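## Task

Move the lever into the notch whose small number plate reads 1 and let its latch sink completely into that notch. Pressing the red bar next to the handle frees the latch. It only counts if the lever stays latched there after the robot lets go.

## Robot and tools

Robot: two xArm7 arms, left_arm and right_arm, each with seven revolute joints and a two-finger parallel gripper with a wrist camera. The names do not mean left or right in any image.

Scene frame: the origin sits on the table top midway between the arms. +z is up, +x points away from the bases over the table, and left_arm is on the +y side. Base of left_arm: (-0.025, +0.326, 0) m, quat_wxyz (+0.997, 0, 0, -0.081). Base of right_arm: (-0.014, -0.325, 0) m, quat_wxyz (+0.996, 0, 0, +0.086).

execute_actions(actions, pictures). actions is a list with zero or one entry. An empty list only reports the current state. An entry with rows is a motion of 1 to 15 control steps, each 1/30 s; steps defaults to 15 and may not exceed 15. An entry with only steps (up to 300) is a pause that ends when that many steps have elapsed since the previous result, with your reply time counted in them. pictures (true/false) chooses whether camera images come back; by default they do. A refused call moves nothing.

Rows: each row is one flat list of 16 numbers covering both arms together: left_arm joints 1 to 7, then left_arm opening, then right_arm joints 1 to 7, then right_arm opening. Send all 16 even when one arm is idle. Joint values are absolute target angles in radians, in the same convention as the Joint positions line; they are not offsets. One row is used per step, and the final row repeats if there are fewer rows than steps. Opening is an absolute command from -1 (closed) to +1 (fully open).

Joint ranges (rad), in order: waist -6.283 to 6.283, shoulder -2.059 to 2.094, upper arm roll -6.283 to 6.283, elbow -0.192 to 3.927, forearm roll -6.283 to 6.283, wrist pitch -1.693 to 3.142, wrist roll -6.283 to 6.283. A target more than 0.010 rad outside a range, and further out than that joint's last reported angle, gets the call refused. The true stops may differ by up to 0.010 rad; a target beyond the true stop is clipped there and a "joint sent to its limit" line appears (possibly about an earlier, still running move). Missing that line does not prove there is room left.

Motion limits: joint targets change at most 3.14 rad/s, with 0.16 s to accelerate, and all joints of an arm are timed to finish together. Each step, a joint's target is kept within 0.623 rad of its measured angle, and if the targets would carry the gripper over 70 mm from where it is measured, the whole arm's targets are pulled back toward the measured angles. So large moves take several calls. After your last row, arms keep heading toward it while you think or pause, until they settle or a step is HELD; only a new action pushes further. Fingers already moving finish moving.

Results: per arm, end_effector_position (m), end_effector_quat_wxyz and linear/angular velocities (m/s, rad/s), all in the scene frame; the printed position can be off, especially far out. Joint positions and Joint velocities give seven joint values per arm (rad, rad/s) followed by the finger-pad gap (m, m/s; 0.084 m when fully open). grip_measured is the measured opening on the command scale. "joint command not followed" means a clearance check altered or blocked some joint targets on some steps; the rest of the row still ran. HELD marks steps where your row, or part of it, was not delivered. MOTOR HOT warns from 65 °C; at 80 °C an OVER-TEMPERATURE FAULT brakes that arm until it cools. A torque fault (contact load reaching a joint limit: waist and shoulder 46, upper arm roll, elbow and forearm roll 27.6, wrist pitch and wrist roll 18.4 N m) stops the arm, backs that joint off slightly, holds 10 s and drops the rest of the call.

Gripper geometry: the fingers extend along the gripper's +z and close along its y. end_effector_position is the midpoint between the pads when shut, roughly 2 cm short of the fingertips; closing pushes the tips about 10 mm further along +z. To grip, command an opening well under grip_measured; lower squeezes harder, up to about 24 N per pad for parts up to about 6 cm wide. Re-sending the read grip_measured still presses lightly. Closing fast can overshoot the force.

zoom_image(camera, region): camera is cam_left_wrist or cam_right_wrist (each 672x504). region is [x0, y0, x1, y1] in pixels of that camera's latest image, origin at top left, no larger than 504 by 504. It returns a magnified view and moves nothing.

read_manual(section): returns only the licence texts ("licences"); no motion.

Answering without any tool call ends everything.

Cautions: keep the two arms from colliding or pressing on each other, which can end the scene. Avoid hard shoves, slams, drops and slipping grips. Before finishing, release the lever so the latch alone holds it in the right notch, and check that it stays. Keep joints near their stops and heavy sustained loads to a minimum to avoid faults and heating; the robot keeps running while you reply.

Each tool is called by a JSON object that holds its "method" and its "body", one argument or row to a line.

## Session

{"method": "execute_actions", "body": {
  "actions": []
}}

Scene clock: 0.00 s of 5200.00 s.
left_arm: end_effector_position=(+0.3880, +0.6695, +0.2013) grip_measured=+1.00 end_effector_quat_wxyz=(+0.242, -0.003, +0.771, +0.590) end_effector_velocity=(-0.000, +0.000, +0.000) end_effector_angular_velocity=(+0.000, -0.001, +0.001) | right_arm: end_effector_position=(+0.4164, -0.4606, +0.3253) grip_measured=+1.00 end_effector_quat_wxyz=(-0.073, +0.972, -0.163, +0.152) end_effector_velocity=(-0.000, +0.000, -0.000) end_effector_angular_velocity=(+0.000, +0.000, +0.000)
Joint positions: left_arm=[-0.023  0.583  0.493  0.703 -0.968 -1.066 -1.973  0.084] | right_arm=[-0.477 -0.312 -0.084  0.987  0.213  1.038 -0.139  0.084]
Joint velocities: left_arm=[-0.    -0.001  0.001  0.    -0.001 -0.     0.     0.   ] | right_arm=[ 0. -0. -0. -0. -0.  0.  0.  0.]

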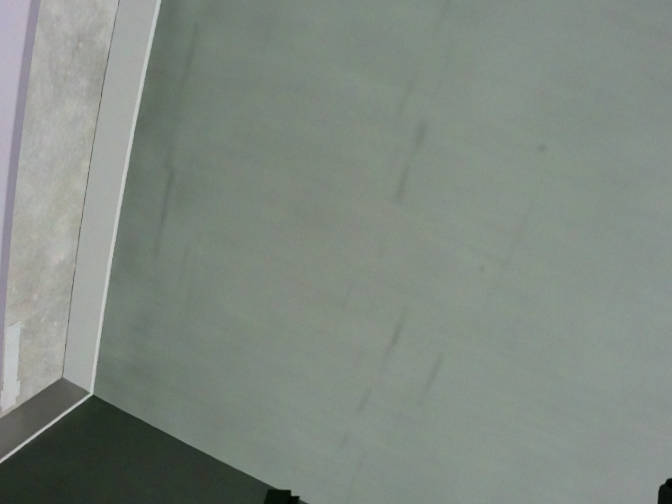

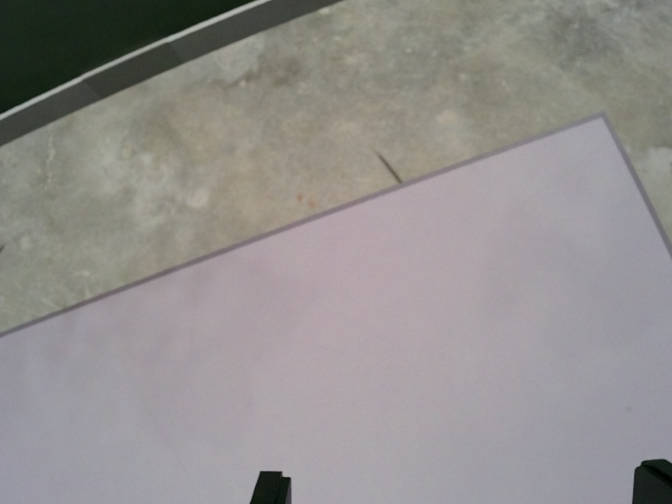

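{"method": "execute_actions", "body": {
  "actions": [
    {"rows":[[0.1,-0.95,0,0.9,0,1.3,0.18,1,-0.3,-0.5,0,1.3,0,1.75,0,1]],"steps":15}
  ],
  "pictures": false
}}

{"method": "execute_actions", "body": {
  "actions": [
    {"rows":[[0.1,-0.95,0,0.9,0,1.3,0.18,1,0.6,-0.5,0,1.3,0,1.75,0,1]],"steps":15}
  ],
  "pictures": false
}}

{"method": "execute_actions", "body": {
  "actions": [
    {"steps":35}
  ]
}}

Scene clock: 7.30 s of 5200.00 s.
left_arm: end_effector_position=(+0.5193, +0.5683, +0.2489) grip_measured=+1.00 end_effector_quat_wxyz=(+0.335, +0.196, +0.790, +0.475) end_effector_velocity=(+0.222, -0.253, +0.206) end_effector_angular_velocity=(+0.109, +0.167, -1.102) | right_arm: end_effector_position=(+0.3439, -0.3845, +0.4187) grip_measured=+1.00 end_effector_quat_wxyz=(-0.030, +0.994, -0.080, +0.065) end_effector_velocity=(-0.245, +0.127, +0.202) end_effector_angular_velocity=(-0.286, +0.444, +0.238)
Joint positions: left_arm=[ 0.022  0.319  0.313  0.775 -0.704 -0.801 -1.709  0.084] | right_arm=[-0.353 -0.444 -0.025  1.206  0.064  1.528 -0.042  0.084]
Joint velocities: left_arm=[ 0.082 -0.605 -0.326  0.129  0.603  0.601  0.601  0.   ] | right_arm=[ 0.283 -0.304  0.133  0.504 -0.341  1.173  0.222  0.   ]
Steps of this call (steps 1 to 90: nothing new was sent; then 3.80 s passed at rest; steps 91 to 105: all 15 steps of this action). Readings (joint positions):
91: left_arm=[-0.023 0.583 0.493 0.703 -0.968 -1.065 -1.972] | right_arm=[-0.477 -0.312 -0.084 0.987 0.213 1.039 -0.139]
92: left_arm=[-0.021 0.579 0.490 0.704 -0.963 -1.060 -1.967] | right_arm=[-0.476 -0.313 -0.084 0.989 0.211 1.044 -0.138]
94: left_arm=[-0.013 0.545 0.463 0.713 -0.928 -1.023 -1.931] | right_arm=[-0.464 -0.324 -0.080 1.008 0.194 1.093 -0.127]
98: left_arm=[0.000 0.460 0.399 0.741 -0.845 -0.942 -1.849] | right_arm=[-0.420 -0.373 -0.055 1.089 0.145 1.248 -0.095]
105: the state above

Scene clock: 7.80 s of 5200.00 s.
left_arm: end_effector_position=(+0.5774, +0.4449, +0.3818) grip_measured=+1.00 end_effector_quat_wxyz=(+0.392, +0.441, +0.670, +0.450) end_effector_velocity=(+0.004, -0.220, +0.306) end_effector_angular_velocity=(+0.693, +0.043, -0.895) | right_arm: end_effector_position=(+0.2978, -0.2339, +0.4442) grip_measured=+1.00 end_effector_quat_wxyz=(-0.015, +0.989, +0.143, +0.032) end_effector_velocity=(-0.125, +0.315, +0.022) end_effector_angular_velocity=(-0.053, +0.027, +1.034)
Joint positions: left_arm=[ 0.055  0.002  0.181  0.828 -0.415 -0.484 -1.392  0.084] | right_arm=[ 0.106 -0.483 -0.007  1.272  0.019  1.689 -0.012  0.084]
Joint velocities: left_arm=[ 0.054 -0.686 -0.216  0.086  0.495  0.682  0.682  0.   ] | right_arm=[ 1.049 -0.033  0.016  0.057 -0.039  0.129  0.025 -0.   ]
Steps of this call (steps 1 to 15: all 15 steps of this action). Readings (joint positions):
1: left_arm=[0.025 0.299 0.302 0.780 -0.684 -0.781 -1.688] | right_arm=[-0.344 -0.454 -0.020 1.223 0.053 1.567 -0.034]
2: left_arm=[0.027 0.279 0.292 0.784 -0.664 -0.761 -1.668] | right_arm=[-0.331 -0.463 -0.017 1.237 0.044 1.601 -0.029]
4: left_arm=[0.032 0.238 0.272 0.792 -0.623 -0.720 -1.628] | right_arm=[-0.277 -0.472 -0.018 1.251 0.036 1.634 -0.024]
8: left_arm=[0.041 0.156 0.236 0.806 -0.542 -0.638 -1.545] | right_arm=[-0.136 -0.474 -0.010 1.256 0.029 1.654 -0.019]
15: the state above

Scene clock: 8.97 s of 5200.00 s.
left_arm: end_effector_position=(+0.3549, +0.3031, +0.5517) grip_measured=+1.00 end_effector_quat_wxyz=(+0.060, +0.890, +0.035, +0.451) end_effector_velocity=(-0.244, -0.005, -0.302) end_effector_angular_velocity=(+1.231, +1.297, -0.781) | right_arm: end_effector_position=(+0.2077, -0.1091, +0.4552) grip_measured=+1.00 end_effector_quat_wxyz=(-0.009, +0.926, +0.377, +0.023) end_effector_velocity=(-0.000, +0.000, +0.000) end_effector_angular_velocity=(+0.001, -0.001, -0.000)
Joint positions: left_arm=[ 0.097 -0.867  0.013  0.895 -0.031  0.818 -0.12   0.084] | right_arm=[ 0.6   -0.5   -0.     1.3   -0.     1.75   0.     0.084]
Joint velocities: left_arm=[ 0.014 -0.328 -0.052  0.008  0.126  1.737  1.217 -0.   ] | right_arm=[-0.002 -0.001  0.001 -0.     0.001 -0.001 -0.001 -0.   ]
Steps of this call (steps 1 to 35: the robot went on to your last target). Readings (joint positions):
1: left_arm=[0.057 -0.021 0.174 0.831 -0.399 -0.461 -1.369] | right_arm=[0.141 -0.485 -0.006 1.274 0.017 1.693 -0.011]
2: left_arm=[0.058 -0.044 0.167 0.834 -0.383 -0.438 -1.345] | right_arm=[0.176 -0.486 -0.006 1.276 0.016 1.698 -0.010]
4: left_arm=[0.062 -0.091 0.153 0.839 -0.352 -0.391 -1.298] | right_arm=[0.246 -0.488 -0.005 1.280 0.013 1.706 -0.009]
8: left_arm=[0.068 -0.189 0.129 0.849 -0.296 -0.293 -1.200] | right_arm=[0.389 -0.493 -0.003 1.288 0.008 1.724 -0.005]
35: the state above

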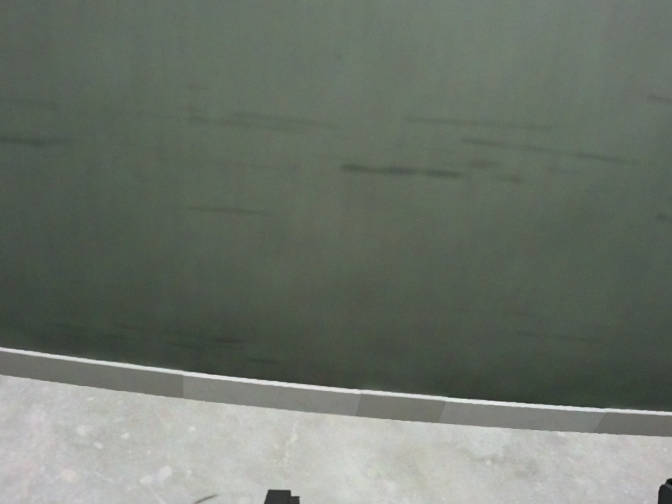

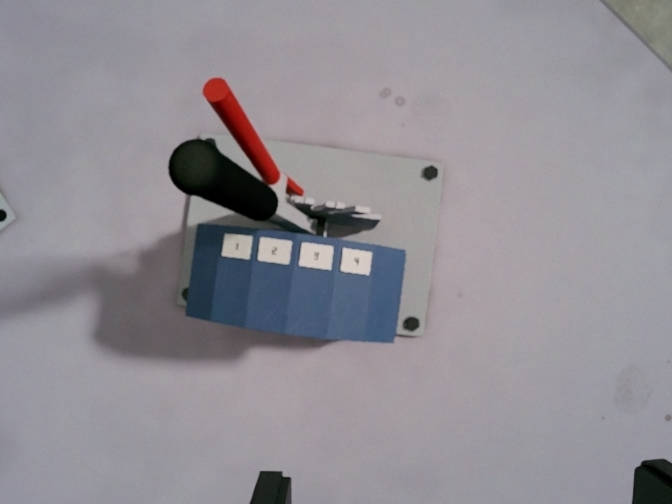

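{"method": "zoom_image", "body": {
  "camera": "cam_right_wrist",
  "region": [150, 60, 460, 360]
}}

Region (150, 60, 460, 360) of cam_right_wrist's 672x504 image, scaled by 1.626, with more detail than that image has; it fills the top 488 rows of this view, and the rest is white.

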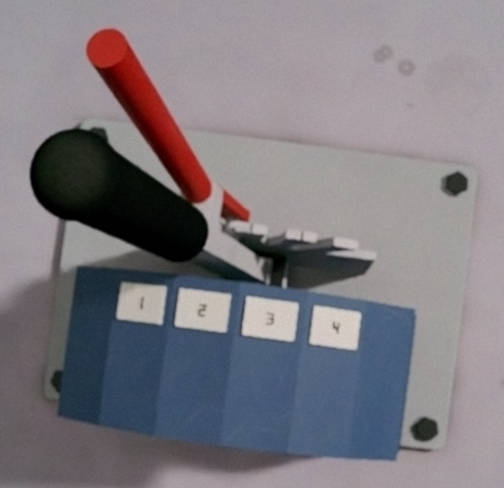

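{"method": "execute_actions", "body": {
  "actions": [
    {"rows":[[-0.2,-0.7,0,1.1,0,1.45,0.11,1,0.35,-0.7,0,1.3,0,1.75,0,1]],"steps":15}
  ],
  "pictures": false
}}

{"method": "execute_actions", "body": {
  "actions": [
    {"rows":[[-0.661,-0.444,0,1.2625,0,1.557,0.11,1,0.35,-0.7,0,1.3,0,1.75,0,1]],"steps":15}
  ],
  "pictures": false
}}

{"method": "execute_actions", "body": {
  "actions": [
    {"steps":12}
  ]
}}

Scene clock: 29.90 s of 5200.00 s.
left_arm: end_effector_position=(+0.2792, +0.2131, +0.4682) grip_measured=+1.00 end_effector_quat_wxyz=(+0.021, +0.958, -0.227, +0.175) end_effector_velocity=(-0.002, -0.016, +0.009) end_effector_angular_velocity=(-0.006, +0.028, -0.038) | right_arm: end_effector_position=(+0.2165, -0.1898, +0.5114) grip_measured=+1.00 end_effector_quat_wxyz=(-0.032, +0.958, +0.260, +0.118) end_effector_velocity=(-0.000, -0.020, -0.001) end_effector_angular_velocity=(+0.000, -0.010, -0.069)
Joint positions: left_arm=[-0.193 -0.706 -0.     1.095  0.     1.446  0.112  0.084] | right_arm=[ 0.358 -0.694  0.001  1.3    0.     1.75  -0.     0.084]
Joint velocities: left_arm=[-0.07   0.046  0.016  0.065  0.002  0.044 -0.02   0.   ] | right_arm=[-0.078 -0.037  0.01  -0.026  0.001  0.002 -0.    -0.   ]
Steps of this call (steps 1 to 30: the robot went on to your last target; steps 31 to 100: nothing new was sent; then 17.10 s passed at rest; steps 101 to 115: all 15 steps of this action). Readings (joint positions):
101: left_arm=[0.100 -0.950 0.000 0.900 0.000 1.300 0.180] | right_arm=[0.600 -0.500 0.000 1.300 0.000 1.750 -0.000]
102: left_arm=[0.096 -0.947 0.000 0.903 0.000 1.303 0.179] | right_arm=[0.595 -0.503 0.001 1.299 0.000 1.750 -0.000]
104: left_arm=[0.049 -0.910 0.003 0.936 0.000 1.328 0.167] | right_arm=[0.553 -0.533 0.004 1.295 0.001 1.750 -0.000]
108: left_arm=[-0.103 -0.780 -0.001 1.034 -0.000 1.400 0.133] | right_arm=[0.439 -0.631 -0.003 1.303 -0.000 1.750 0.000]
115: the state above

Scene clock: 30.40 s of 5200.00 s.
left_arm: end_effector_position=(+0.2338, +0.0778, +0.4437) grip_measured=+1.00 end_effector_quat_wxyz=(+0.028, +0.903, -0.422, +0.083) end_effector_velocity=(-0.132, -0.216, -0.055) end_effector_angular_velocity=(+0.219, +0.215, -0.679) | right_arm: end_effector_position=(+0.2165, -0.1923, +0.5129) grip_measured=+1.00 end_effector_quat_wxyz=(-0.032, +0.959, +0.256, +0.120) end_effector_velocity=(-0.000, -0.001, +0.001) end_effector_angular_velocity=(+0.000, -0.002, -0.001)
Joint positions: left_arm=[-0.601 -0.477 -0.002  1.24  -0.     1.543  0.11   0.084] | right_arm=[ 0.35  -0.7    0.     1.3    0.     1.75  -0.     0.084]
Joint velocities: left_arm=[-0.651  0.372 -0.032  0.214 -0.005  0.148 -0.001 -0.   ] | right_arm=[-0.    -0.002 -0.     0.    -0.001  0.     0.    -0.   ]
Steps of this call (steps 1 to 15: all 15 steps of this action). Readings (joint positions):
1: left_arm=[-0.195 -0.705 0.000 1.097 0.000 1.447 0.111] | right_arm=[0.355 -0.695 0.001 1.299 0.000 1.750 -0.000]
2: left_arm=[-0.201 -0.702 0.001 1.100 0.000 1.450 0.111] | right_arm=[0.354 -0.696 0.001 1.299 0.000 1.750 -0.000]
4: left_arm=[-0.247 -0.677 0.005 1.119 0.001 1.462 0.111] | right_arm=[0.352 -0.697 0.001 1.299 0.000 1.750 -0.000]
8: left_arm=[-0.389 -0.595 -0.001 1.165 -0.000 1.493 0.111] | right_arm=[0.351 -0.699 0.000 1.300 0.000 1.750 -0.000]
15: the state above

Scene clock: 30.80 s of 5200.00 s.
left_arm: end_effector_position=(+0.2226, +0.0603, +0.4403) grip_measured=+1.00 end_effector_quat_wxyz=(+0.026, +0.891, -0.447, +0.071) end_effector_velocity=(-0.004, -0.005, -0.002) end_effector_angular_velocity=(+0.005, +0.004, -0.013) | right_arm: end_effector_position=(+0.2165, -0.1924, +0.5130) grip_measured=+1.00 end_effector_quat_wxyz=(-0.032, +0.959, +0.256, +0.120) end_effector_velocity=(-0.000, -0.001, -0.000) end_effector_angular_velocity=(-0.001, +0.001, -0.000)
Joint positions: left_arm=[-0.66  -0.445  0.001  1.262  0.     1.557  0.11   0.084] | right_arm=[ 0.35  -0.7    0.     1.3    0.     1.75  -0.     0.084]
Joint velocities: left_arm=[-0.01   0.007 -0.005  0.002 -0.001  0.002 -0.001 -0.   ] | right_arm=[ 0.    -0.    -0.001 -0.    -0.     0.002 -0.    -0.   ]
Steps of this call (steps 1 to 12: the robot went on to your last target). Readings (joint positions):
1: left_arm=[-0.620 -0.466 -0.003 1.247 -0.000 1.547 0.110] | right_arm=[0.350 -0.700 0.000 1.300 0.000 1.750 -0.000]
2: left_arm=[-0.633 -0.459 -0.003 1.251 -0.000 1.550 0.110] | right_arm=[0.350 -0.700 0.000 1.300 0.000 1.750 -0.000]
4: left_arm=[-0.648 -0.451 -0.002 1.257 -0.000 1.554 0.110] | right_arm=[0.350 -0.700 0.000 1.300 0.000 1.750 -0.000]
8: left_arm=[-0.657 -0.447 0.001 1.262 0.000 1.556 0.110] | right_arm=[0.350 -0.700 0.000 1.300 0.000 1.750 -0.000]
12: the state above

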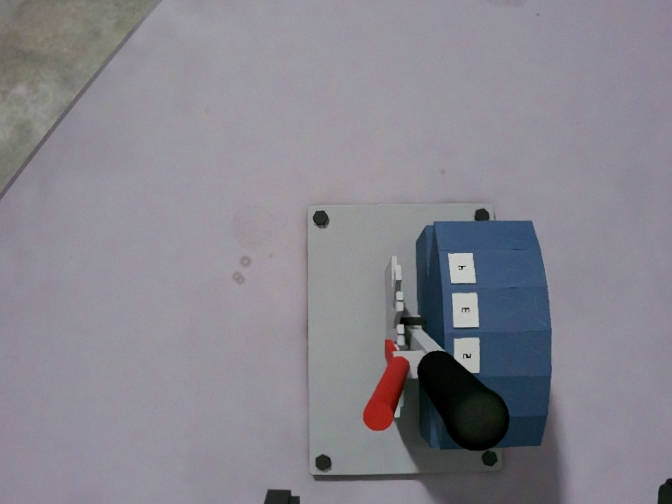

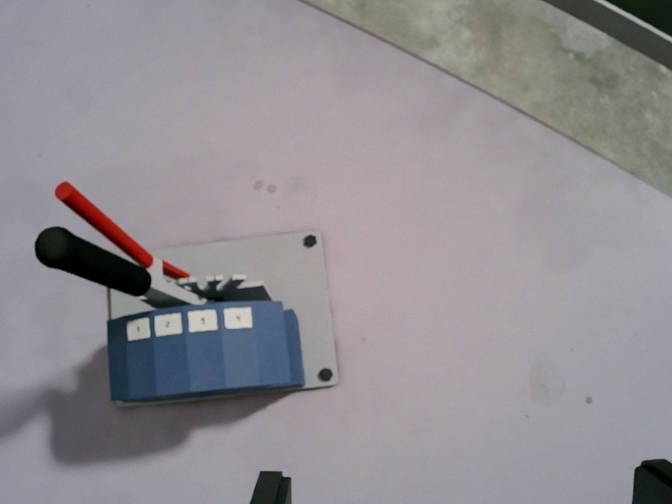

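{"method": "execute_actions", "body": {
  "actions": [
    {"rows":[[-0.70,-0.46,0,1.2,0,1.50,0.07,1,0.35,-0.7,0,1.3,0,1.75,0,1],[-0.70,-0.46,0,1.2,0,1.50,0.07,1,0.35,-0.7,0,1.3,0,1.75,0,1],[-0.70,-0.46,0,1.2,0,1.50,0.07,1,0.35,-0.7,0,1.3,0,1.75,0,1],[-0.70,-0.486,0,1.027,0,1.363,0.07,1,0.35,-0.7,0,1.3,0,1.75,0,1]],"steps":15}
  ]
}}

Scene clock: 45.23 s of 5200.00 s.
left_arm: end_effector_position=(+0.2155, +0.0461, +0.3731) grip_measured=+1.00 end_effector_quat_wxyz=(+0.029, +0.891, -0.448, +0.069) end_effector_velocity=(+0.003, -0.006, -0.002) end_effector_angular_velocity=(-0.046, -0.039, +0.001) | right_arm: end_effector_position=(+0.2165, -0.1924, +0.5131) grip_measured=+1.00 end_effector_quat_wxyz=(-0.032, +0.959, +0.256, +0.120) end_effector_velocity=(-0.000, +0.000, +0.000) end_effector_angular_velocity=(+0.002, +0.000, -0.001)
Joint positions: left_arm=[-0.699 -0.485  0.     1.034  0.     1.369  0.071  0.084] | right_arm=[ 0.35  -0.7   -0.     1.3   -0.     1.75   0.     0.084]
Joint velocities: left_arm=[-0.004 -0.031  0.001 -0.047  0.    -0.077 -0.005  0.   ] | right_arm=[ 0.    -0.001 -0.001  0.     0.001  0.     0.001 -0.   ]
Steps of this call (steps 1 to 30: the robot went on to your last target; steps 31 to 100: nothing new was sent; then 10.60 s passed at rest; steps 101 to 115: all 15 steps of this action). Readings (joint positions):
101: left_arm=[-0.661 -0.444 0.000 1.262 0.000 1.557 0.110] | right_arm=[0.350 -0.700 0.000 1.300 -0.000 1.750 0.000]
102: left_arm=[-0.664 -0.445 0.001 1.259 0.000 1.552 0.107] | right_arm=[0.350 -0.700 0.000 1.300 -0.000 1.750 0.000]
104: left_arm=[-0.677 -0.451 0.001 1.238 0.000 1.533 0.093] | right_arm=[0.350 -0.700 0.000 1.300 0.000 1.750 0.000]
108: left_arm=[-0.693 -0.471 -0.001 1.130 -0.000 1.445 0.077] | right_arm=[0.350 -0.700 -0.000 1.300 -0.000 1.750 -0.000]
115: the state above

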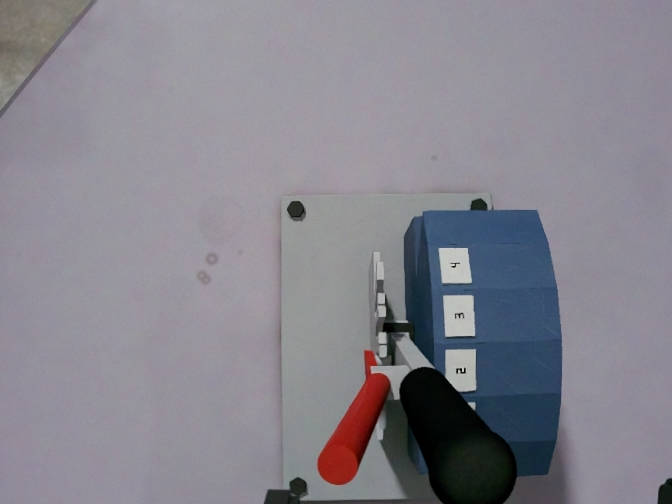

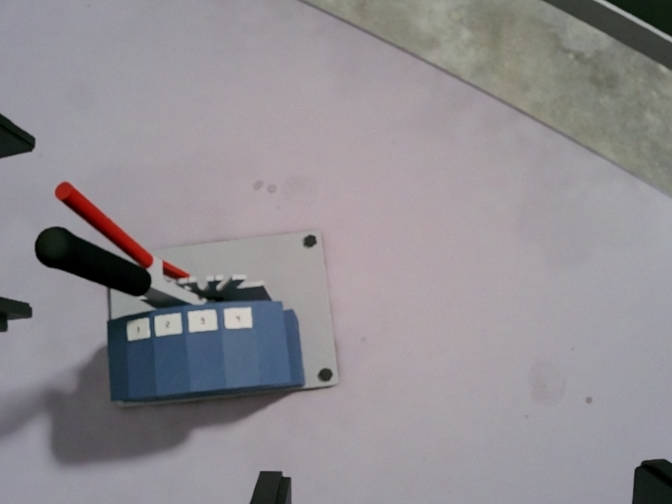

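{"method": "execute_actions", "body": {
  "actions": [
    {"rows":[[-0.692,-0.4606,0,0.8406,0,1.151,0.078,1,0.35,-0.7,0,1.3,0,1.75,0,1]],"steps":15}
  ]
}}

Scene clock: 53.93 s of 5200.00 s.
left_arm: end_effector_position=(+0.2254, +0.0388, +0.3010) grip_measured=+1.00 end_effector_quat_wxyz=(+0.029, +0.891, -0.448, +0.071) end_effector_velocity=(+0.001, -0.001, -0.008) end_effector_angular_velocity=(-0.006, -0.004, +0.001) | right_arm: end_effector_position=(+0.2165, -0.1924, +0.5131) grip_measured=+1.00 end_effector_quat_wxyz=(-0.032, +0.959, +0.256, +0.120) end_effector_velocity=(-0.000, -0.000, +0.000) end_effector_angular_velocity=(+0.001, -0.000, -0.001)
Joint positions: left_arm=[-0.692 -0.462 -0.     0.845  0.     1.154  0.078  0.084] | right_arm=[ 0.35  -0.7   -0.     1.3    0.     1.75  -0.     0.084]
Joint velocities: left_arm=[ 0.001 -0.     0.001 -0.026 -0.001 -0.034  0.001 -0.   ] | right_arm=[-0.001 -0.001  0.     0.     0.     0.     0.     0.   ]
Steps of this call (steps 1 to 15: the robot went on to your last target; steps 16 to 90: nothing new was sent; then 5.20 s passed at rest; steps 91 to 105: all 15 steps of this action). Readings (joint positions):
91: left_arm=[-0.700 -0.486 -0.000 1.027 -0.000 1.363 0.070] | right_arm=[0.350 -0.700 -0.000 1.300 -0.000 1.750 0.000]
92: left_arm=[-0.700 -0.486 -0.000 1.024 -0.000 1.357 0.070] | right_arm=[0.350 -0.700 -0.000 1.300 0.000 1.750 -0.000]
94: left_arm=[-0.698 -0.483 -0.000 0.988 0.000 1.309 0.072] | right_arm=[0.350 -0.700 0.000 1.300 -0.000 1.750 -0.000]
98: left_arm=[-0.693 -0.462 0.000 0.872 -0.000 1.196 0.076] | right_arm=[0.350 -0.700 -0.000 1.300 -0.000 1.750 -0.000]
105: the state above

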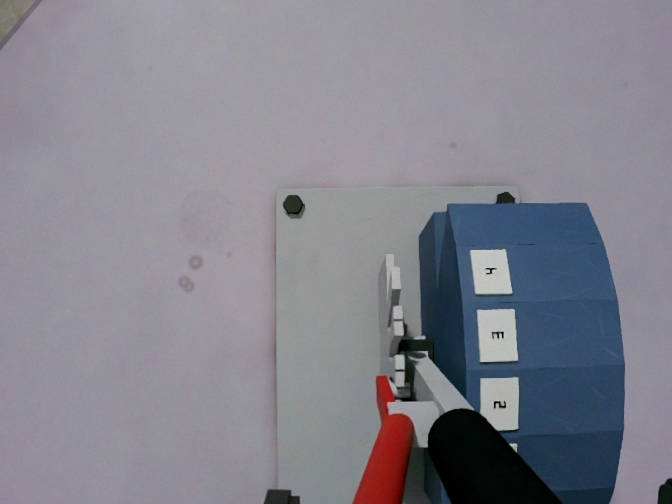

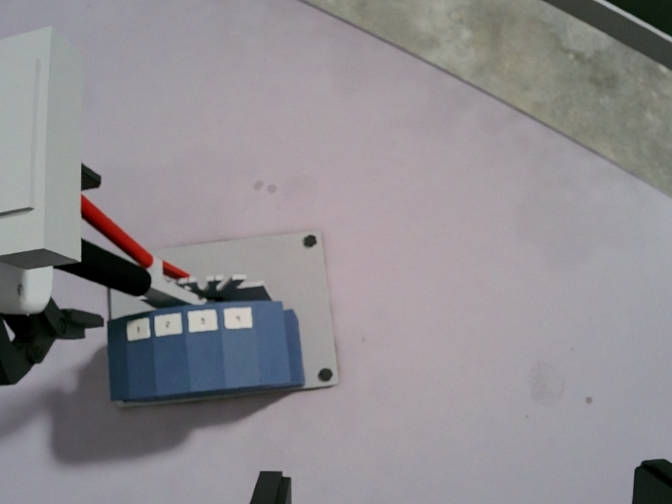

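{"method": "execute_actions", "body": {
  "actions": [
    {"rows":[[-0.682,-0.4407,0,0.8275,0,1.118,0.088,1,0.35,-0.7,0,1.3,0,1.75,0,1],[-0.682,-0.4407,0,0.8275,0,1.118,0.088,1,0.35,-0.7,0,1.3,0,1.75,0,1],[-0.682,-0.4407,0,0.8275,0,1.118,0.088,1,0.35,-0.7,0,1.3,0,1.75,0,1],[-0.682,-0.4407,0,0.8275,0,1.118,0.088,1,0.35,-0.7,0,1.3,0,1.75,0,1],[-0.682,-0.4407,0,0.8275,0,1.118,0.088,0.8,0.35,-0.7,0,1.3,0,1.75,0,1],[-0.682,-0.4407,0,0.8275,0,1.118,0.088,0.6,0.35,-0.7,0,1.3,0,1.75,0,1],[-0.682,-0.4407,0,0.8275,0,1.118,0.088,0.45,0.35,-0.7,0,1.3,0,1.75,0,1],[-0.682,-0.4407,0,0.8275,0,1.118,0.088,0.3,0.35,-0.7,0,1.3,0,1.75,0,1],[-0.682,-0.4407,0,0.8275,0,1.118,0.088,0.15,0.35,-0.7,0,1.3,0,1.75,0,1],[-0.682,-0.4407,0,0.8275,0,1.118,0.088,0.0,0.35,-0.7,0,1.3,0,1.75,0,1],[-0.682,-0.4407,0,0.8275,0,1.118,0.088,-0.1,0.35,-0.7,0,1.3,0,1.75,0,1],[-0.682,-0.4407,0,0.8275,0,1.118,0.088,-0.2,0.35,-0.7,0,1.3,0,1.75,0,1],[-0.682,-0.4407,0,0.8275,0,1.118,0.088,-0.3,0.35,-0.7,0,1.3,0,1.75,0,1],[-0.682,-0.4407,0,0.8275,0,1.118,0.088,-0.4,0.35,-0.7,0,1.3,0,1.75,0,1],[-0.682,-0.4407,0,0.8275,0,1.118,0.088,-0.5,0.35,-0.7,0,1.3,0,1.75,0,1]],"steps":15}
  ],
  "pictures": false
}}

{"method": "execute_actions", "body": {
  "actions": [
    {"steps":10}
  ]
}}

Scene clock: 69.57 s of 5200.00 s.
left_arm: end_effector_position=(+0.2302, +0.0369, +0.2903) grip_measured=-0.07 end_effector_quat_wxyz=(+0.028, +0.890, -0.449, +0.071) end_effector_velocity=(-0.013, -0.012, +0.003) end_effector_angular_velocity=(-0.006, -0.000, -0.034) | right_arm: end_effector_position=(+0.2165, -0.1924, +0.5131) grip_measured=+1.00 end_effector_quat_wxyz=(-0.032, +0.959, +0.256, +0.120) end_effector_velocity=(-0.000, -0.000, -0.001) end_effector_angular_velocity=(-0.003, +0.002, +0.000)
Joint positions: left_arm=[-0.683 -0.443 -0.002  0.829 -0.001  1.12   0.088  0.041] | right_arm=[ 0.35  -0.7   -0.     1.3   -0.     1.75  -0.     0.084]
Joint velocities: left_arm=[-0.014 -0.005 -0.026  0.003 -0.016  0.003  0.002 -0.042] | right_arm=[ 0.     0.001  0.     0.    -0.001  0.002 -0.     0.   ]
Steps of this call (steps 1 to 15: the robot went on to your last target; steps 16 to 90: nothing new was sent; then 12.13 s passed at rest; steps 91 to 105: all 15 steps of this action). Readings (joint positions):
91: left_arm=[-0.692 -0.461 -0.000 0.841 -0.000 1.151 0.078] | right_arm=[0.350 -0.700 0.000 1.300 0.000 1.750 0.000]
92: left_arm=[-0.691 -0.459 -0.000 0.840 -0.000 1.147 0.079] | right_arm=[0.350 -0.700 0.000 1.300 -0.000 1.750 -0.000]
94: left_arm=[-0.688 -0.452 -0.000 0.836 -0.000 1.136 0.082] | right_arm=[0.350 -0.700 0.000 1.300 -0.000 1.750 0.000]
98: left_arm=[-0.683 -0.443 0.000 0.829 -0.000 1.123 0.086] | right_arm=[0.350 -0.700 -0.000 1.300 -0.000 1.750 0.000]
105: the state above

Scene clock: 69.90 s of 5200.00 s.
left_arm: end_effector_position=(+0.2303, +0.0365, +0.2902) grip_measured=-0.10 end_effector_quat_wxyz=(+0.028, +0.890, -0.449, +0.071) end_effector_velocity=(+0.005, +0.003, -0.002) end_effector_angular_velocity=(+0.001, +0.001, +0.013) | right_arm: end_effector_position=(+0.2165, -0.1924, +0.5131) grip_measured=+1.00 end_effector_quat_wxyz=(-0.032, +0.959, +0.256, +0.120) end_effector_velocity=(+0.000, -0.000, +0.000) end_effector_angular_velocity=(+0.001, -0.001, -0.001)
Joint positions: left_arm=[-0.684 -0.442 -0.002  0.829 -0.001  1.118  0.088  0.04 ] | right_arm=[ 0.35  -0.7   -0.     1.3    0.     1.75   0.     0.084]
Joint velocities: left_arm=[ 0.004  0.003  0.009 -0.003  0.004 -0.005 -0.002  0.009] | right_arm=[-0.002 -0.     0.    -0.     0.    -0.002 -0.001  0.   ]
Steps of this call (steps 1 to 10: the robot went on to your last target). Readings (joint positions):
1: left_arm=[-0.684 -0.443 -0.003 0.829 -0.002 1.120 0.088] | right_arm=[0.350 -0.700 -0.000 1.300 -0.000 1.750 0.000]
2: left_arm=[-0.684 -0.443 -0.003 0.829 -0.002 1.119 0.088] | right_arm=[0.350 -0.700 0.000 1.300 -0.000 1.750 0.000]
4: left_arm=[-0.684 -0.443 -0.003 0.829 -0.002 1.119 0.088] | right_arm=[0.350 -0.700 0.000 1.300 0.000 1.750 0.000]
8: left_arm=[-0.684 -0.442 -0.003 0.829 -0.002 1.118 0.088] | right_arm=[0.350 -0.700 -0.000 1.300 -0.000 1.750 -0.000]
10: the state above

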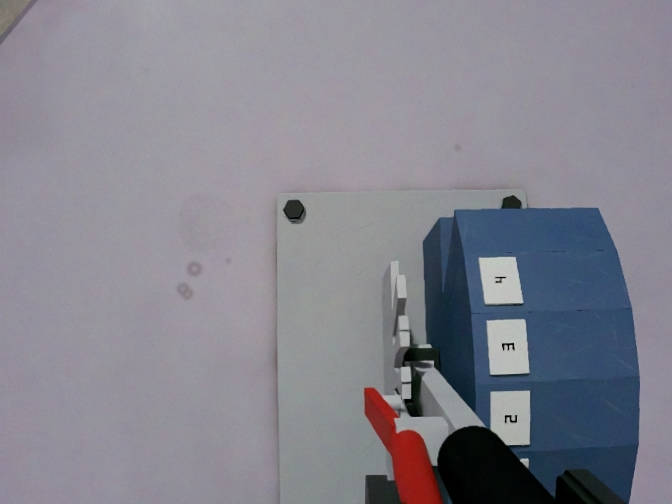

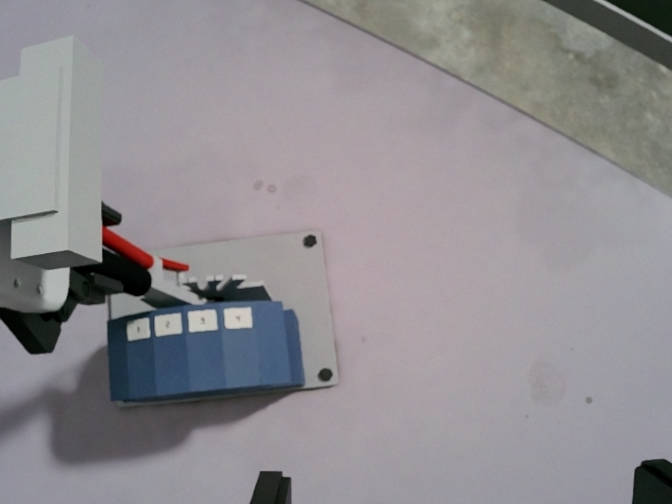

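{"method": "execute_actions", "body": {
  "actions": [
    {"rows":[[-0.685,-0.49,0,0.78,0,1.09,0.09,-0.55,0.35,-0.7,0,1.3,0,1.75,0,1],[-0.685,-0.49,0,0.78,0,1.09,0.09,-0.55,0.35,-0.7,0,1.3,0,1.75,0,1],[-0.685,-0.54,0,0.734,0,1.064,0.091,-0.55,0.35,-0.7,0,1.3,0,1.75,0,1],[-0.685,-0.54,0,0.734,0,1.064,0.091,-0.55,0.35,-0.7,0,1.3,0,1.75,0,1],[-0.684,-0.585,0,0.687,0,1.038,0.092,-0.55,0.35,-0.7,0,1.3,0,1.75,0,1],[-0.684,-0.585,0,0.687,0,1.038,0.092,-0.55,0.35,-0.7,0,1.3,0,1.75,0,1],[-0.684,-0.632,0,0.641,0,1.011,0.094,-0.55,0.35,-0.7,0,1.3,0,1.75,0,1],[-0.684,-0.632,0,0.641,0,1.011,0.094,-0.55,0.35,-0.7,0,1.3,0,1.75,0,1],[-0.683,-0.68,0,0.595,0,0.984,0.095,-0.55,0.35,-0.7,0,1.3,0,1.75,0,1]],"steps":15}
  ],
  "pictures": false
}}

{"method": "execute_actions", "body": {
  "actions": [
    {"steps":10}
  ]
}}

Scene clock: 84.73 s of 5200.00 s.
left_arm: end_effector_position=(+0.2102, +0.0645, +0.2791) grip_measured=-0.57 end_effector_quat_wxyz=(+0.048, +0.885, -0.447, +0.123) end_effector_velocity=(-0.013, -0.006, +0.033) end_effector_angular_velocity=(-0.180, -0.167, -0.034) | right_arm: end_effector_position=(+0.2165, -0.1924, +0.5131) grip_measured=+1.00 end_effector_quat_wxyz=(-0.032, +0.959, +0.256, +0.120) end_effector_velocity=(+0.000, +0.000, -0.001) end_effector_angular_velocity=(-0.000, +0.001, -0.000)
Joint positions: left_arm=[-0.681 -0.659  0.004  0.607  0.002  1.     0.095  0.019] | right_arm=[ 0.35  -0.7   -0.     1.3    0.     1.75   0.     0.084]
Joint velocities: left_arm=[-0.011 -0.232 -0.027 -0.144 -0.014 -0.157  0.005 -0.   ] | right_arm=[-0.     0.001 -0.    -0.001  0.    -0.001 -0.     0.   ]
Steps of this call (steps 1 to 15: the robot went on to your last target; steps 16 to 90: nothing new was sent; then 11.33 s passed at rest; steps 91 to 105: all 15 steps of this action). Readings (joint positions):
91: left_arm=[-0.682 -0.441 -0.000 0.827 -0.000 1.118 0.088] | right_arm=[0.350 -0.700 0.000 1.300 0.000 1.750 -0.000]
92: left_arm=[-0.682 -0.444 0.000 0.824 0.000 1.115 0.088] | right_arm=[0.350 -0.700 0.000 1.300 0.000 1.750 0.000]
94: left_arm=[-0.683 -0.464 0.001 0.804 0.000 1.104 0.089] | right_arm=[0.350 -0.700 -0.000 1.300 0.000 1.750 -0.000]
98: left_arm=[-0.683 -0.534 0.002 0.740 0.001 1.058 0.091] | right_arm=[0.350 -0.700 -0.000 1.300 -0.000 1.750 0.000]
105: the state above

Scene clock: 85.07 s of 5200.00 s.
left_arm: end_effector_position=(+0.2089, +0.0629, +0.2826) grip_measured=-0.57 end_effector_quat_wxyz=(+0.053, +0.882, -0.448, +0.134) end_effector_velocity=(-0.001, -0.002, +0.003) end_effector_angular_velocity=(-0.008, -0.009, -0.005) | right_arm: end_effector_position=(+0.2165, -0.1924, +0.5131) grip_measured=+1.00 end_effector_quat_wxyz=(-0.032, +0.959, +0.256, +0.120) end_effector_velocity=(-0.001, -0.000, +0.000) end_effector_angular_velocity=(+0.001, +0.001, +0.001)
Joint positions: left_arm=[-0.683 -0.679  0.     0.595  0.     0.985  0.095  0.019] | right_arm=[ 0.35  -0.7    0.     1.3   -0.     1.75   0.     0.084]
Joint velocities: left_arm=[-0.002 -0.008 -0.005 -0.002 -0.002 -0.006  0.    -0.   ] | right_arm=[-0.001 -0.001  0.     0.     0.001  0.001 -0.001 -0.   ]
Steps of this call (steps 1 to 10: the robot went on to your last target). Readings (joint positions):
1: left_arm=[-0.681 -0.666 0.003 0.603 0.002 0.996 0.095] | right_arm=[0.350 -0.700 -0.000 1.300 0.000 1.750 -0.000]
2: left_arm=[-0.681 -0.670 0.002 0.601 0.002 0.992 0.095] | right_arm=[0.350 -0.700 -0.000 1.300 -0.000 1.750 -0.000]
4: left_arm=[-0.682 -0.675 0.001 0.598 0.001 0.988 0.095] | right_arm=[0.350 -0.700 -0.000 1.300 -0.000 1.750 -0.000]
8: left_arm=[-0.683 -0.678 0.000 0.596 0.000 0.985 0.095] | right_arm=[0.350 -0.700 0.000 1.300 0.000 1.750 0.000]
10: the state above

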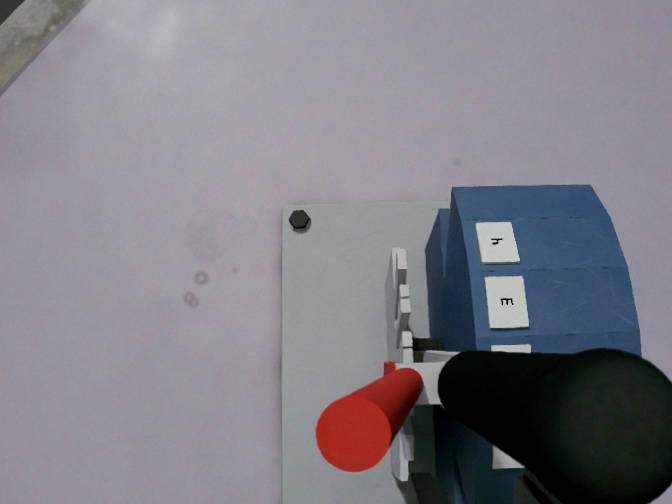

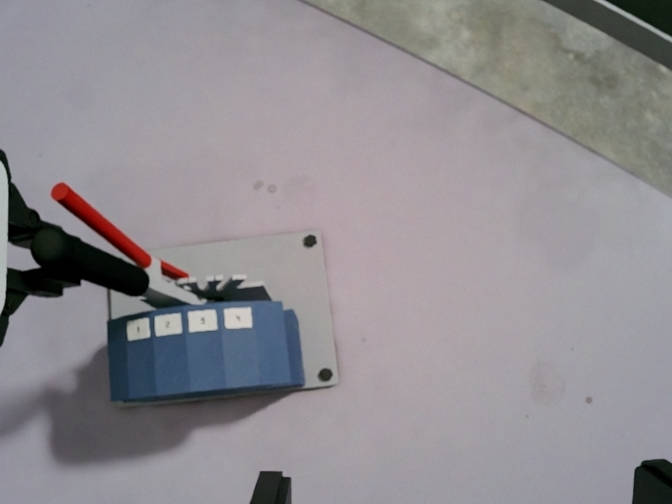

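{"method": "execute_actions", "body": {
  "actions": [
    {"rows":[[-0.683,-0.68,0,0.595,0,0.984,0.095,0,0.35,-0.7,0,1.3,0,1.75,0,1],[-0.683,-0.68,0,0.595,0,0.984,0.095,0.5,0.35,-0.7,0,1.3,0,1.75,0,1],[-0.683,-0.68,0,0.595,0,0.984,0.095,1,0.35,-0.7,0,1.3,0,1.75,0,1],[-0.683,-0.68,0,0.595,0,0.984,0.095,1,0.35,-0.7,0,1.3,0,1.75,0,1],[-0.683,-0.68,0,0.595,0,0.984,0.095,1,0.35,-0.7,0,1.3,0,1.75,0,1],[-0.68,-0.758,0,0.824,0,1.292,0.095,1,0.35,-0.7,0,1.3,0,1.75,0,1]],"steps":15}
  ],
  "pictures": false
}}

{"method": "execute_actions", "body": {
  "actions": [
    {"steps":6}
  ]
}}

Scene clock: 105.70 s of 5200.00 s.
left_arm: end_effector_position=(+0.1960, +0.0782, +0.3639) grip_measured=+0.99 end_effector_quat_wxyz=(+0.054, +0.882, -0.447, +0.139) end_effector_velocity=(-0.052, +0.062, +0.189) end_effector_angular_velocity=(-0.002, -0.001, +0.007) | right_arm: end_effector_position=(+0.2165, -0.1924, +0.5131) grip_measured=+1.00 end_effector_quat_wxyz=(-0.032, +0.959, +0.256, +0.120) end_effector_velocity=(+0.000, -0.000, +0.000) end_effector_angular_velocity=(+0.001, +0.000, -0.001)
Joint positions: left_arm=[-0.681 -0.746 -0.     0.786  0.     1.232  0.095  0.084] | right_arm=[ 0.35  -0.7    0.     1.3    0.     1.75   0.     0.084]
Joint velocities: left_arm=[ 0.007 -0.167  0.     0.457  0.     0.621 -0.     0.003] | right_arm=[-0.001  0.    -0.     0.001  0.001 -0.     0.     0.   ]
Steps of this call (steps 1 to 30: the robot went on to your last target; steps 31 to 100: nothing new was sent; then 16.80 s passed at rest; steps 101 to 115: all 15 steps of this action). Readings (joint positions):
101: left_arm=[-0.683 -0.680 -0.000 0.595 0.000 0.984 0.095] | right_arm=[0.350 -0.700 -0.000 1.300 -0.000 1.750 0.000]
102: left_arm=[-0.683 -0.680 0.000 0.595 0.000 0.984 0.095] | right_arm=[0.350 -0.700 -0.000 1.300 0.000 1.750 -0.000]
104: left_arm=[-0.683 -0.680 0.000 0.595 0.000 0.984 0.095] | right_arm=[0.350 -0.700 -0.000 1.300 -0.000 1.750 0.000]
108: left_arm=[-0.683 -0.684 0.000 0.608 -0.000 1.008 0.095] | right_arm=[0.350 -0.700 0.000 1.300 0.000 1.750 -0.000]
115: the state above

Scene clock: 105.90 s of 5200.00 s.
left_arm: end_effector_position=(+0.1909, +0.0843, +0.3755) grip_measured=+1.00 end_effector_quat_wxyz=(+0.052, +0.883, -0.447, +0.134) end_effector_velocity=(-0.008, +0.008, +0.009) end_effector_angular_velocity=(+0.024, +0.021, -0.000) | right_arm: end_effector_position=(+0.2165, -0.1924, +0.5131) grip_measured=+1.00 end_effector_quat_wxyz=(-0.032, +0.959, +0.256, +0.120) end_effector_velocity=(+0.000, -0.001, +0.000) end_effector_angular_velocity=(+0.001, +0.001, -0.003)
Joint positions: left_arm=[-0.68  -0.756  0.     0.818 -0.     1.286  0.095  0.084] | right_arm=[ 0.35  -0.7    0.     1.3   -0.     1.75  -0.     0.084]
Joint velocities: left_arm=[ 0.    -0.004 -0.     0.036 -0.     0.073  0.001  0.   ] | right_arm=[-0.003 -0.    -0.     0.     0.001  0.001  0.    -0.   ]
Steps of this call (steps 1 to 6: the robot went on to your last target). Readings (joint positions):
1: left_arm=[-0.680 -0.751 -0.000 0.798 0.000 1.250 0.095] | right_arm=[0.350 -0.700 -0.000 1.300 0.000 1.750 0.000]
2: left_arm=[-0.680 -0.753 -0.000 0.807 0.000 1.263 0.095] | right_arm=[0.350 -0.700 0.000 1.300 0.000 1.750 0.000]
4: left_arm=[-0.680 -0.756 -0.000 0.815 0.000 1.278 0.095] | right_arm=[0.350 -0.700 -0.000 1.300 -0.000 1.750 0.000]
6: the state above

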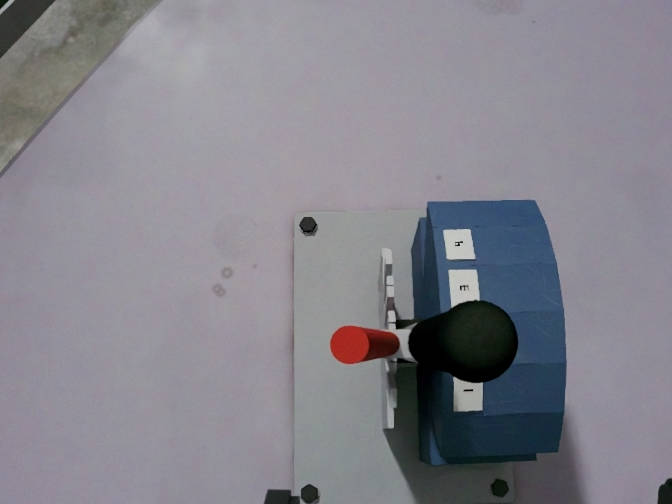

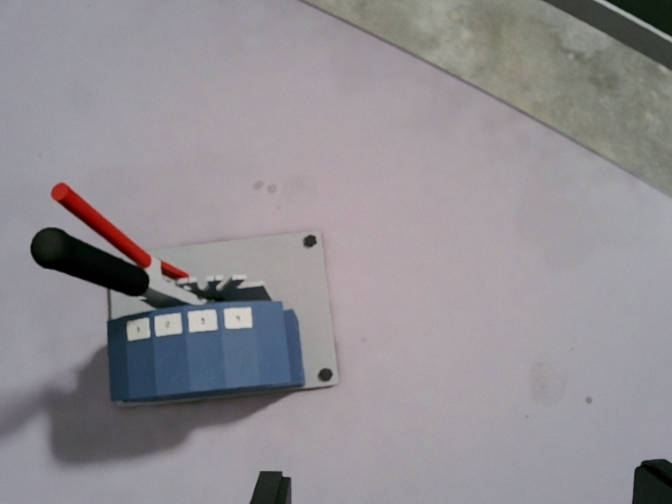

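{"method": "execute_actions", "body": {
  "actions": [
    {"rows":[[-0.685,-0.4666,0,1.0857,0,1.412,0.085,1,0.35,-0.7,0,1.3,0,1.75,0,1]],"steps":15}
  ],
  "pictures": false
}}

{"method": "execute_actions", "body": {
  "actions": [
    {"rows":[[-0.684,-0.4531,0,0.8738,0,1.187,0.086,1,0.35,-0.7,0,1.3,0,1.75,0,1]],"steps":15}
  ]
}}

Scene clock: 125.90 s of 5200.00 s.
left_arm: end_effector_position=(+0.2194, +0.0496, +0.3853) grip_measured=+1.00 end_effector_quat_wxyz=(+0.027, +0.891, -0.448, +0.066) end_effector_velocity=(+0.004, -0.004, +0.010) end_effector_angular_velocity=(-0.001, -0.000, +0.003) | right_arm: end_effector_position=(+0.2165, -0.1924, +0.5131) grip_measured=+1.00 end_effector_quat_wxyz=(-0.032, +0.959, +0.256, +0.120) end_effector_velocity=(-0.000, +0.001, +0.000) end_effector_angular_velocity=(+0.001, +0.000, +0.002)
Joint positions: left_arm=[-0.685 -0.471 -0.     1.082  0.     1.41   0.085  0.084] | right_arm=[ 0.35  -0.7   -0.     1.3   -0.     1.75   0.     0.084]
Joint velocities: left_arm=[-0.001  0.024  0.002  0.046  0.001  0.02  -0.003  0.   ] | right_arm=[ 0.001  0.    -0.     0.     0.001  0.    -0.    -0.   ]
Steps of this call (steps 1 to 30: the robot went on to your last target; steps 31 to 100: nothing new was sent; then 16.17 s passed at rest; steps 101 to 115: all 15 steps of this action). Readings (joint positions):
101: left_arm=[-0.680 -0.758 -0.000 0.824 0.000 1.292 0.095] | right_arm=[0.350 -0.700 -0.000 1.300 -0.000 1.750 0.000]
102: left_arm=[-0.680 -0.754 -0.000 0.828 0.000 1.295 0.095] | right_arm=[0.350 -0.700 -0.000 1.300 0.000 1.750 -0.000]
104: left_arm=[-0.681 -0.708 -0.000 0.872 0.000 1.316 0.093] | right_arm=[0.350 -0.700 0.000 1.300 0.000 1.750 -0.000]
108: left_arm=[-0.684 -0.531 0.000 1.026 -0.000 1.382 0.087] | right_arm=[0.350 -0.700 0.000 1.300 -0.000 1.750 0.000]
115: the state above

Scene clock: 126.40 s of 5200.00 s.
left_arm: end_effector_position=(+0.2277, +0.0408, +0.3098) grip_measured=+1.00 end_effector_quat_wxyz=(+0.026, +0.891, -0.448, +0.066) end_effector_velocity=(+0.001, -0.002, -0.011) end_effector_angular_velocity=(-0.006, -0.007, -0.002) | right_arm: end_effector_position=(+0.2165, -0.1924, +0.5131) grip_measured=+1.00 end_effector_quat_wxyz=(-0.032, +0.959, +0.256, +0.120) end_effector_velocity=(+0.000, -0.000, +0.001) end_effector_angular_velocity=(+0.002, -0.002, -0.001)
Joint positions: left_arm=[-0.684 -0.454 -0.     0.879  0.     1.191  0.086  0.084] | right_arm=[ 0.35  -0.7    0.     1.3    0.     1.75  -0.     0.084]
Joint velocities: left_arm=[ 0.     0.    -0.002 -0.034 -0.    -0.043  0.    -0.   ] | right_arm=[-0.001 -0.     0.     0.     0.    -0.002 -0.     0.   ]
Steps of this call (steps 1 to 15: all 15 steps of this action). Readings (joint positions):
1: left_arm=[-0.685 -0.471 -0.000 1.083 0.000 1.411 0.085] | right_arm=[0.350 -0.700 0.000 1.300 0.000 1.750 -0.000]
2: left_arm=[-0.685 -0.470 -0.000 1.080 0.000 1.405 0.085] | right_arm=[0.350 -0.700 0.000 1.300 -0.000 1.750 -0.000]
4: left_arm=[-0.685 -0.469 -0.000 1.042 0.000 1.358 0.085] | right_arm=[0.350 -0.700 -0.000 1.300 0.000 1.750 -0.000]
8: left_arm=[-0.684 -0.454 0.000 0.916 -0.000 1.241 0.086] | right_arm=[0.350 -0.700 -0.000 1.300 -0.000 1.750 -0.000]
15: the state above

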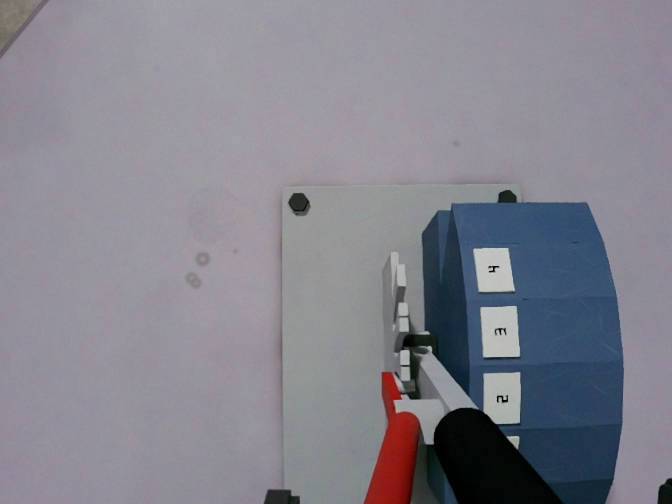

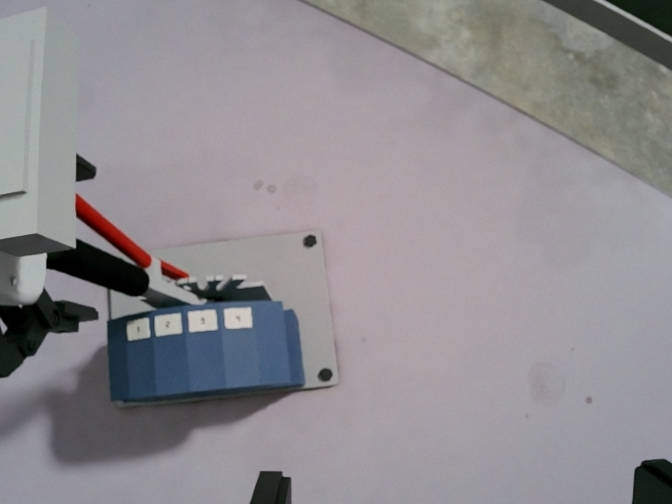

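{"method": "execute_actions", "body": {
  "actions": []
}}

Scene clock: 136.17 s of 5200.00 s.
left_arm: end_effector_position=(+0.2275, +0.0411, +0.3075) grip_measured=+1.00 end_effector_quat_wxyz=(+0.026, +0.891, -0.448, +0.065) end_effector_velocity=(+0.000, +0.000, -0.001) end_effector_angular_velocity=(+0.001, +0.001, +0.000) | right_arm: end_effector_position=(+0.2165, -0.1924, +0.5131) grip_measured=+1.00 end_effector_quat_wxyz=(-0.032, +0.959, +0.256, +0.120) end_effector_velocity=(-0.000, -0.000, -0.000) end_effector_angular_velocity=(-0.001, +0.002, -0.000)
Joint positions: left_arm=[-0.684 -0.453  0.     0.874  0.     1.187  0.086  0.084] | right_arm=[ 0.35  -0.7   -0.     1.3   -0.     1.75   0.     0.084]
Joint velocities: left_arm=[ 0.     0.001  0.    -0.001  0.    -0.    -0.     0.   ] | right_arm=[-0.     0.001 -0.    -0.     0.     0.002 -0.    -0.   ]
Steps of this call (steps 1 to 15: the robot went on to your last target; steps 16 to 90: nothing new was sent; then 6.77 s passed at rest). Readings (joint positions):
1: left_arm=[-0.684 -0.454 -0.000 0.878 0.000 1.189 0.086] | right_arm=[0.350 -0.700 -0.000 1.300 0.000 1.750 0.000]
2: left_arm=[-0.684 -0.454 -0.000 0.877 0.000 1.189 0.086] | right_arm=[0.350 -0.700 -0.000 1.300 0.000 1.750 0.000]
4: left_arm=[-0.684 -0.454 -0.000 0.876 0.000 1.188 0.086] | right_arm=[0.350 -0.700 -0.000 1.300 -0.000 1.750 0.000]
8: left_arm=[-0.684 -0.453 -0.000 0.874 0.000 1.187 0.086] | right_arm=[0.350 -0.700 -0.000 1.300 0.000 1.750 -0.000]
90: the state above
All arms were judged still, so your last target was given up. Only a new action makes them travel on or press farther. Fingers that are still opening or closing keep moving.

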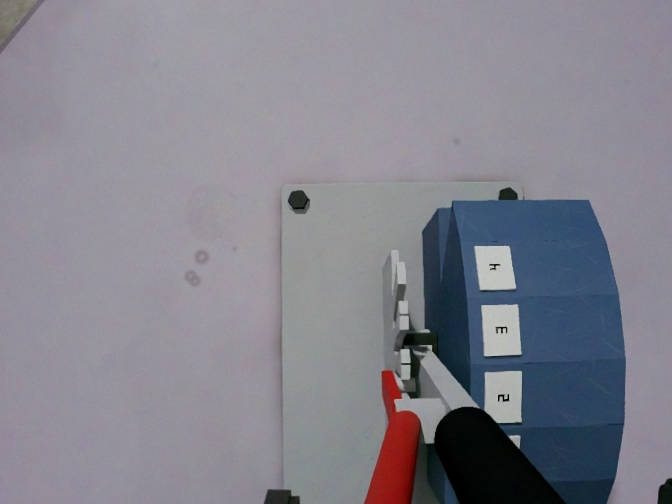

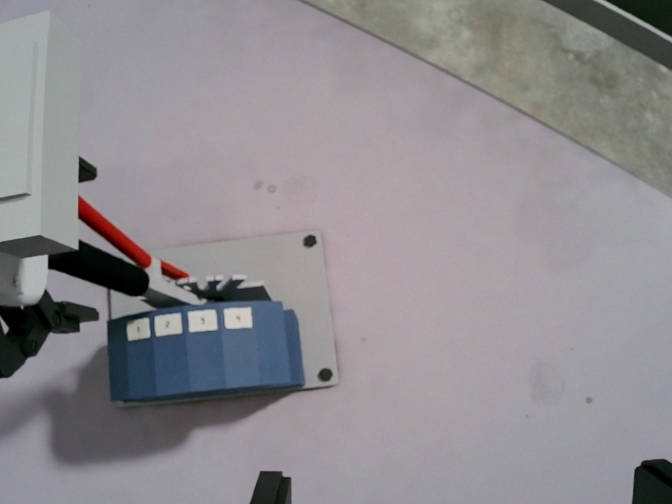

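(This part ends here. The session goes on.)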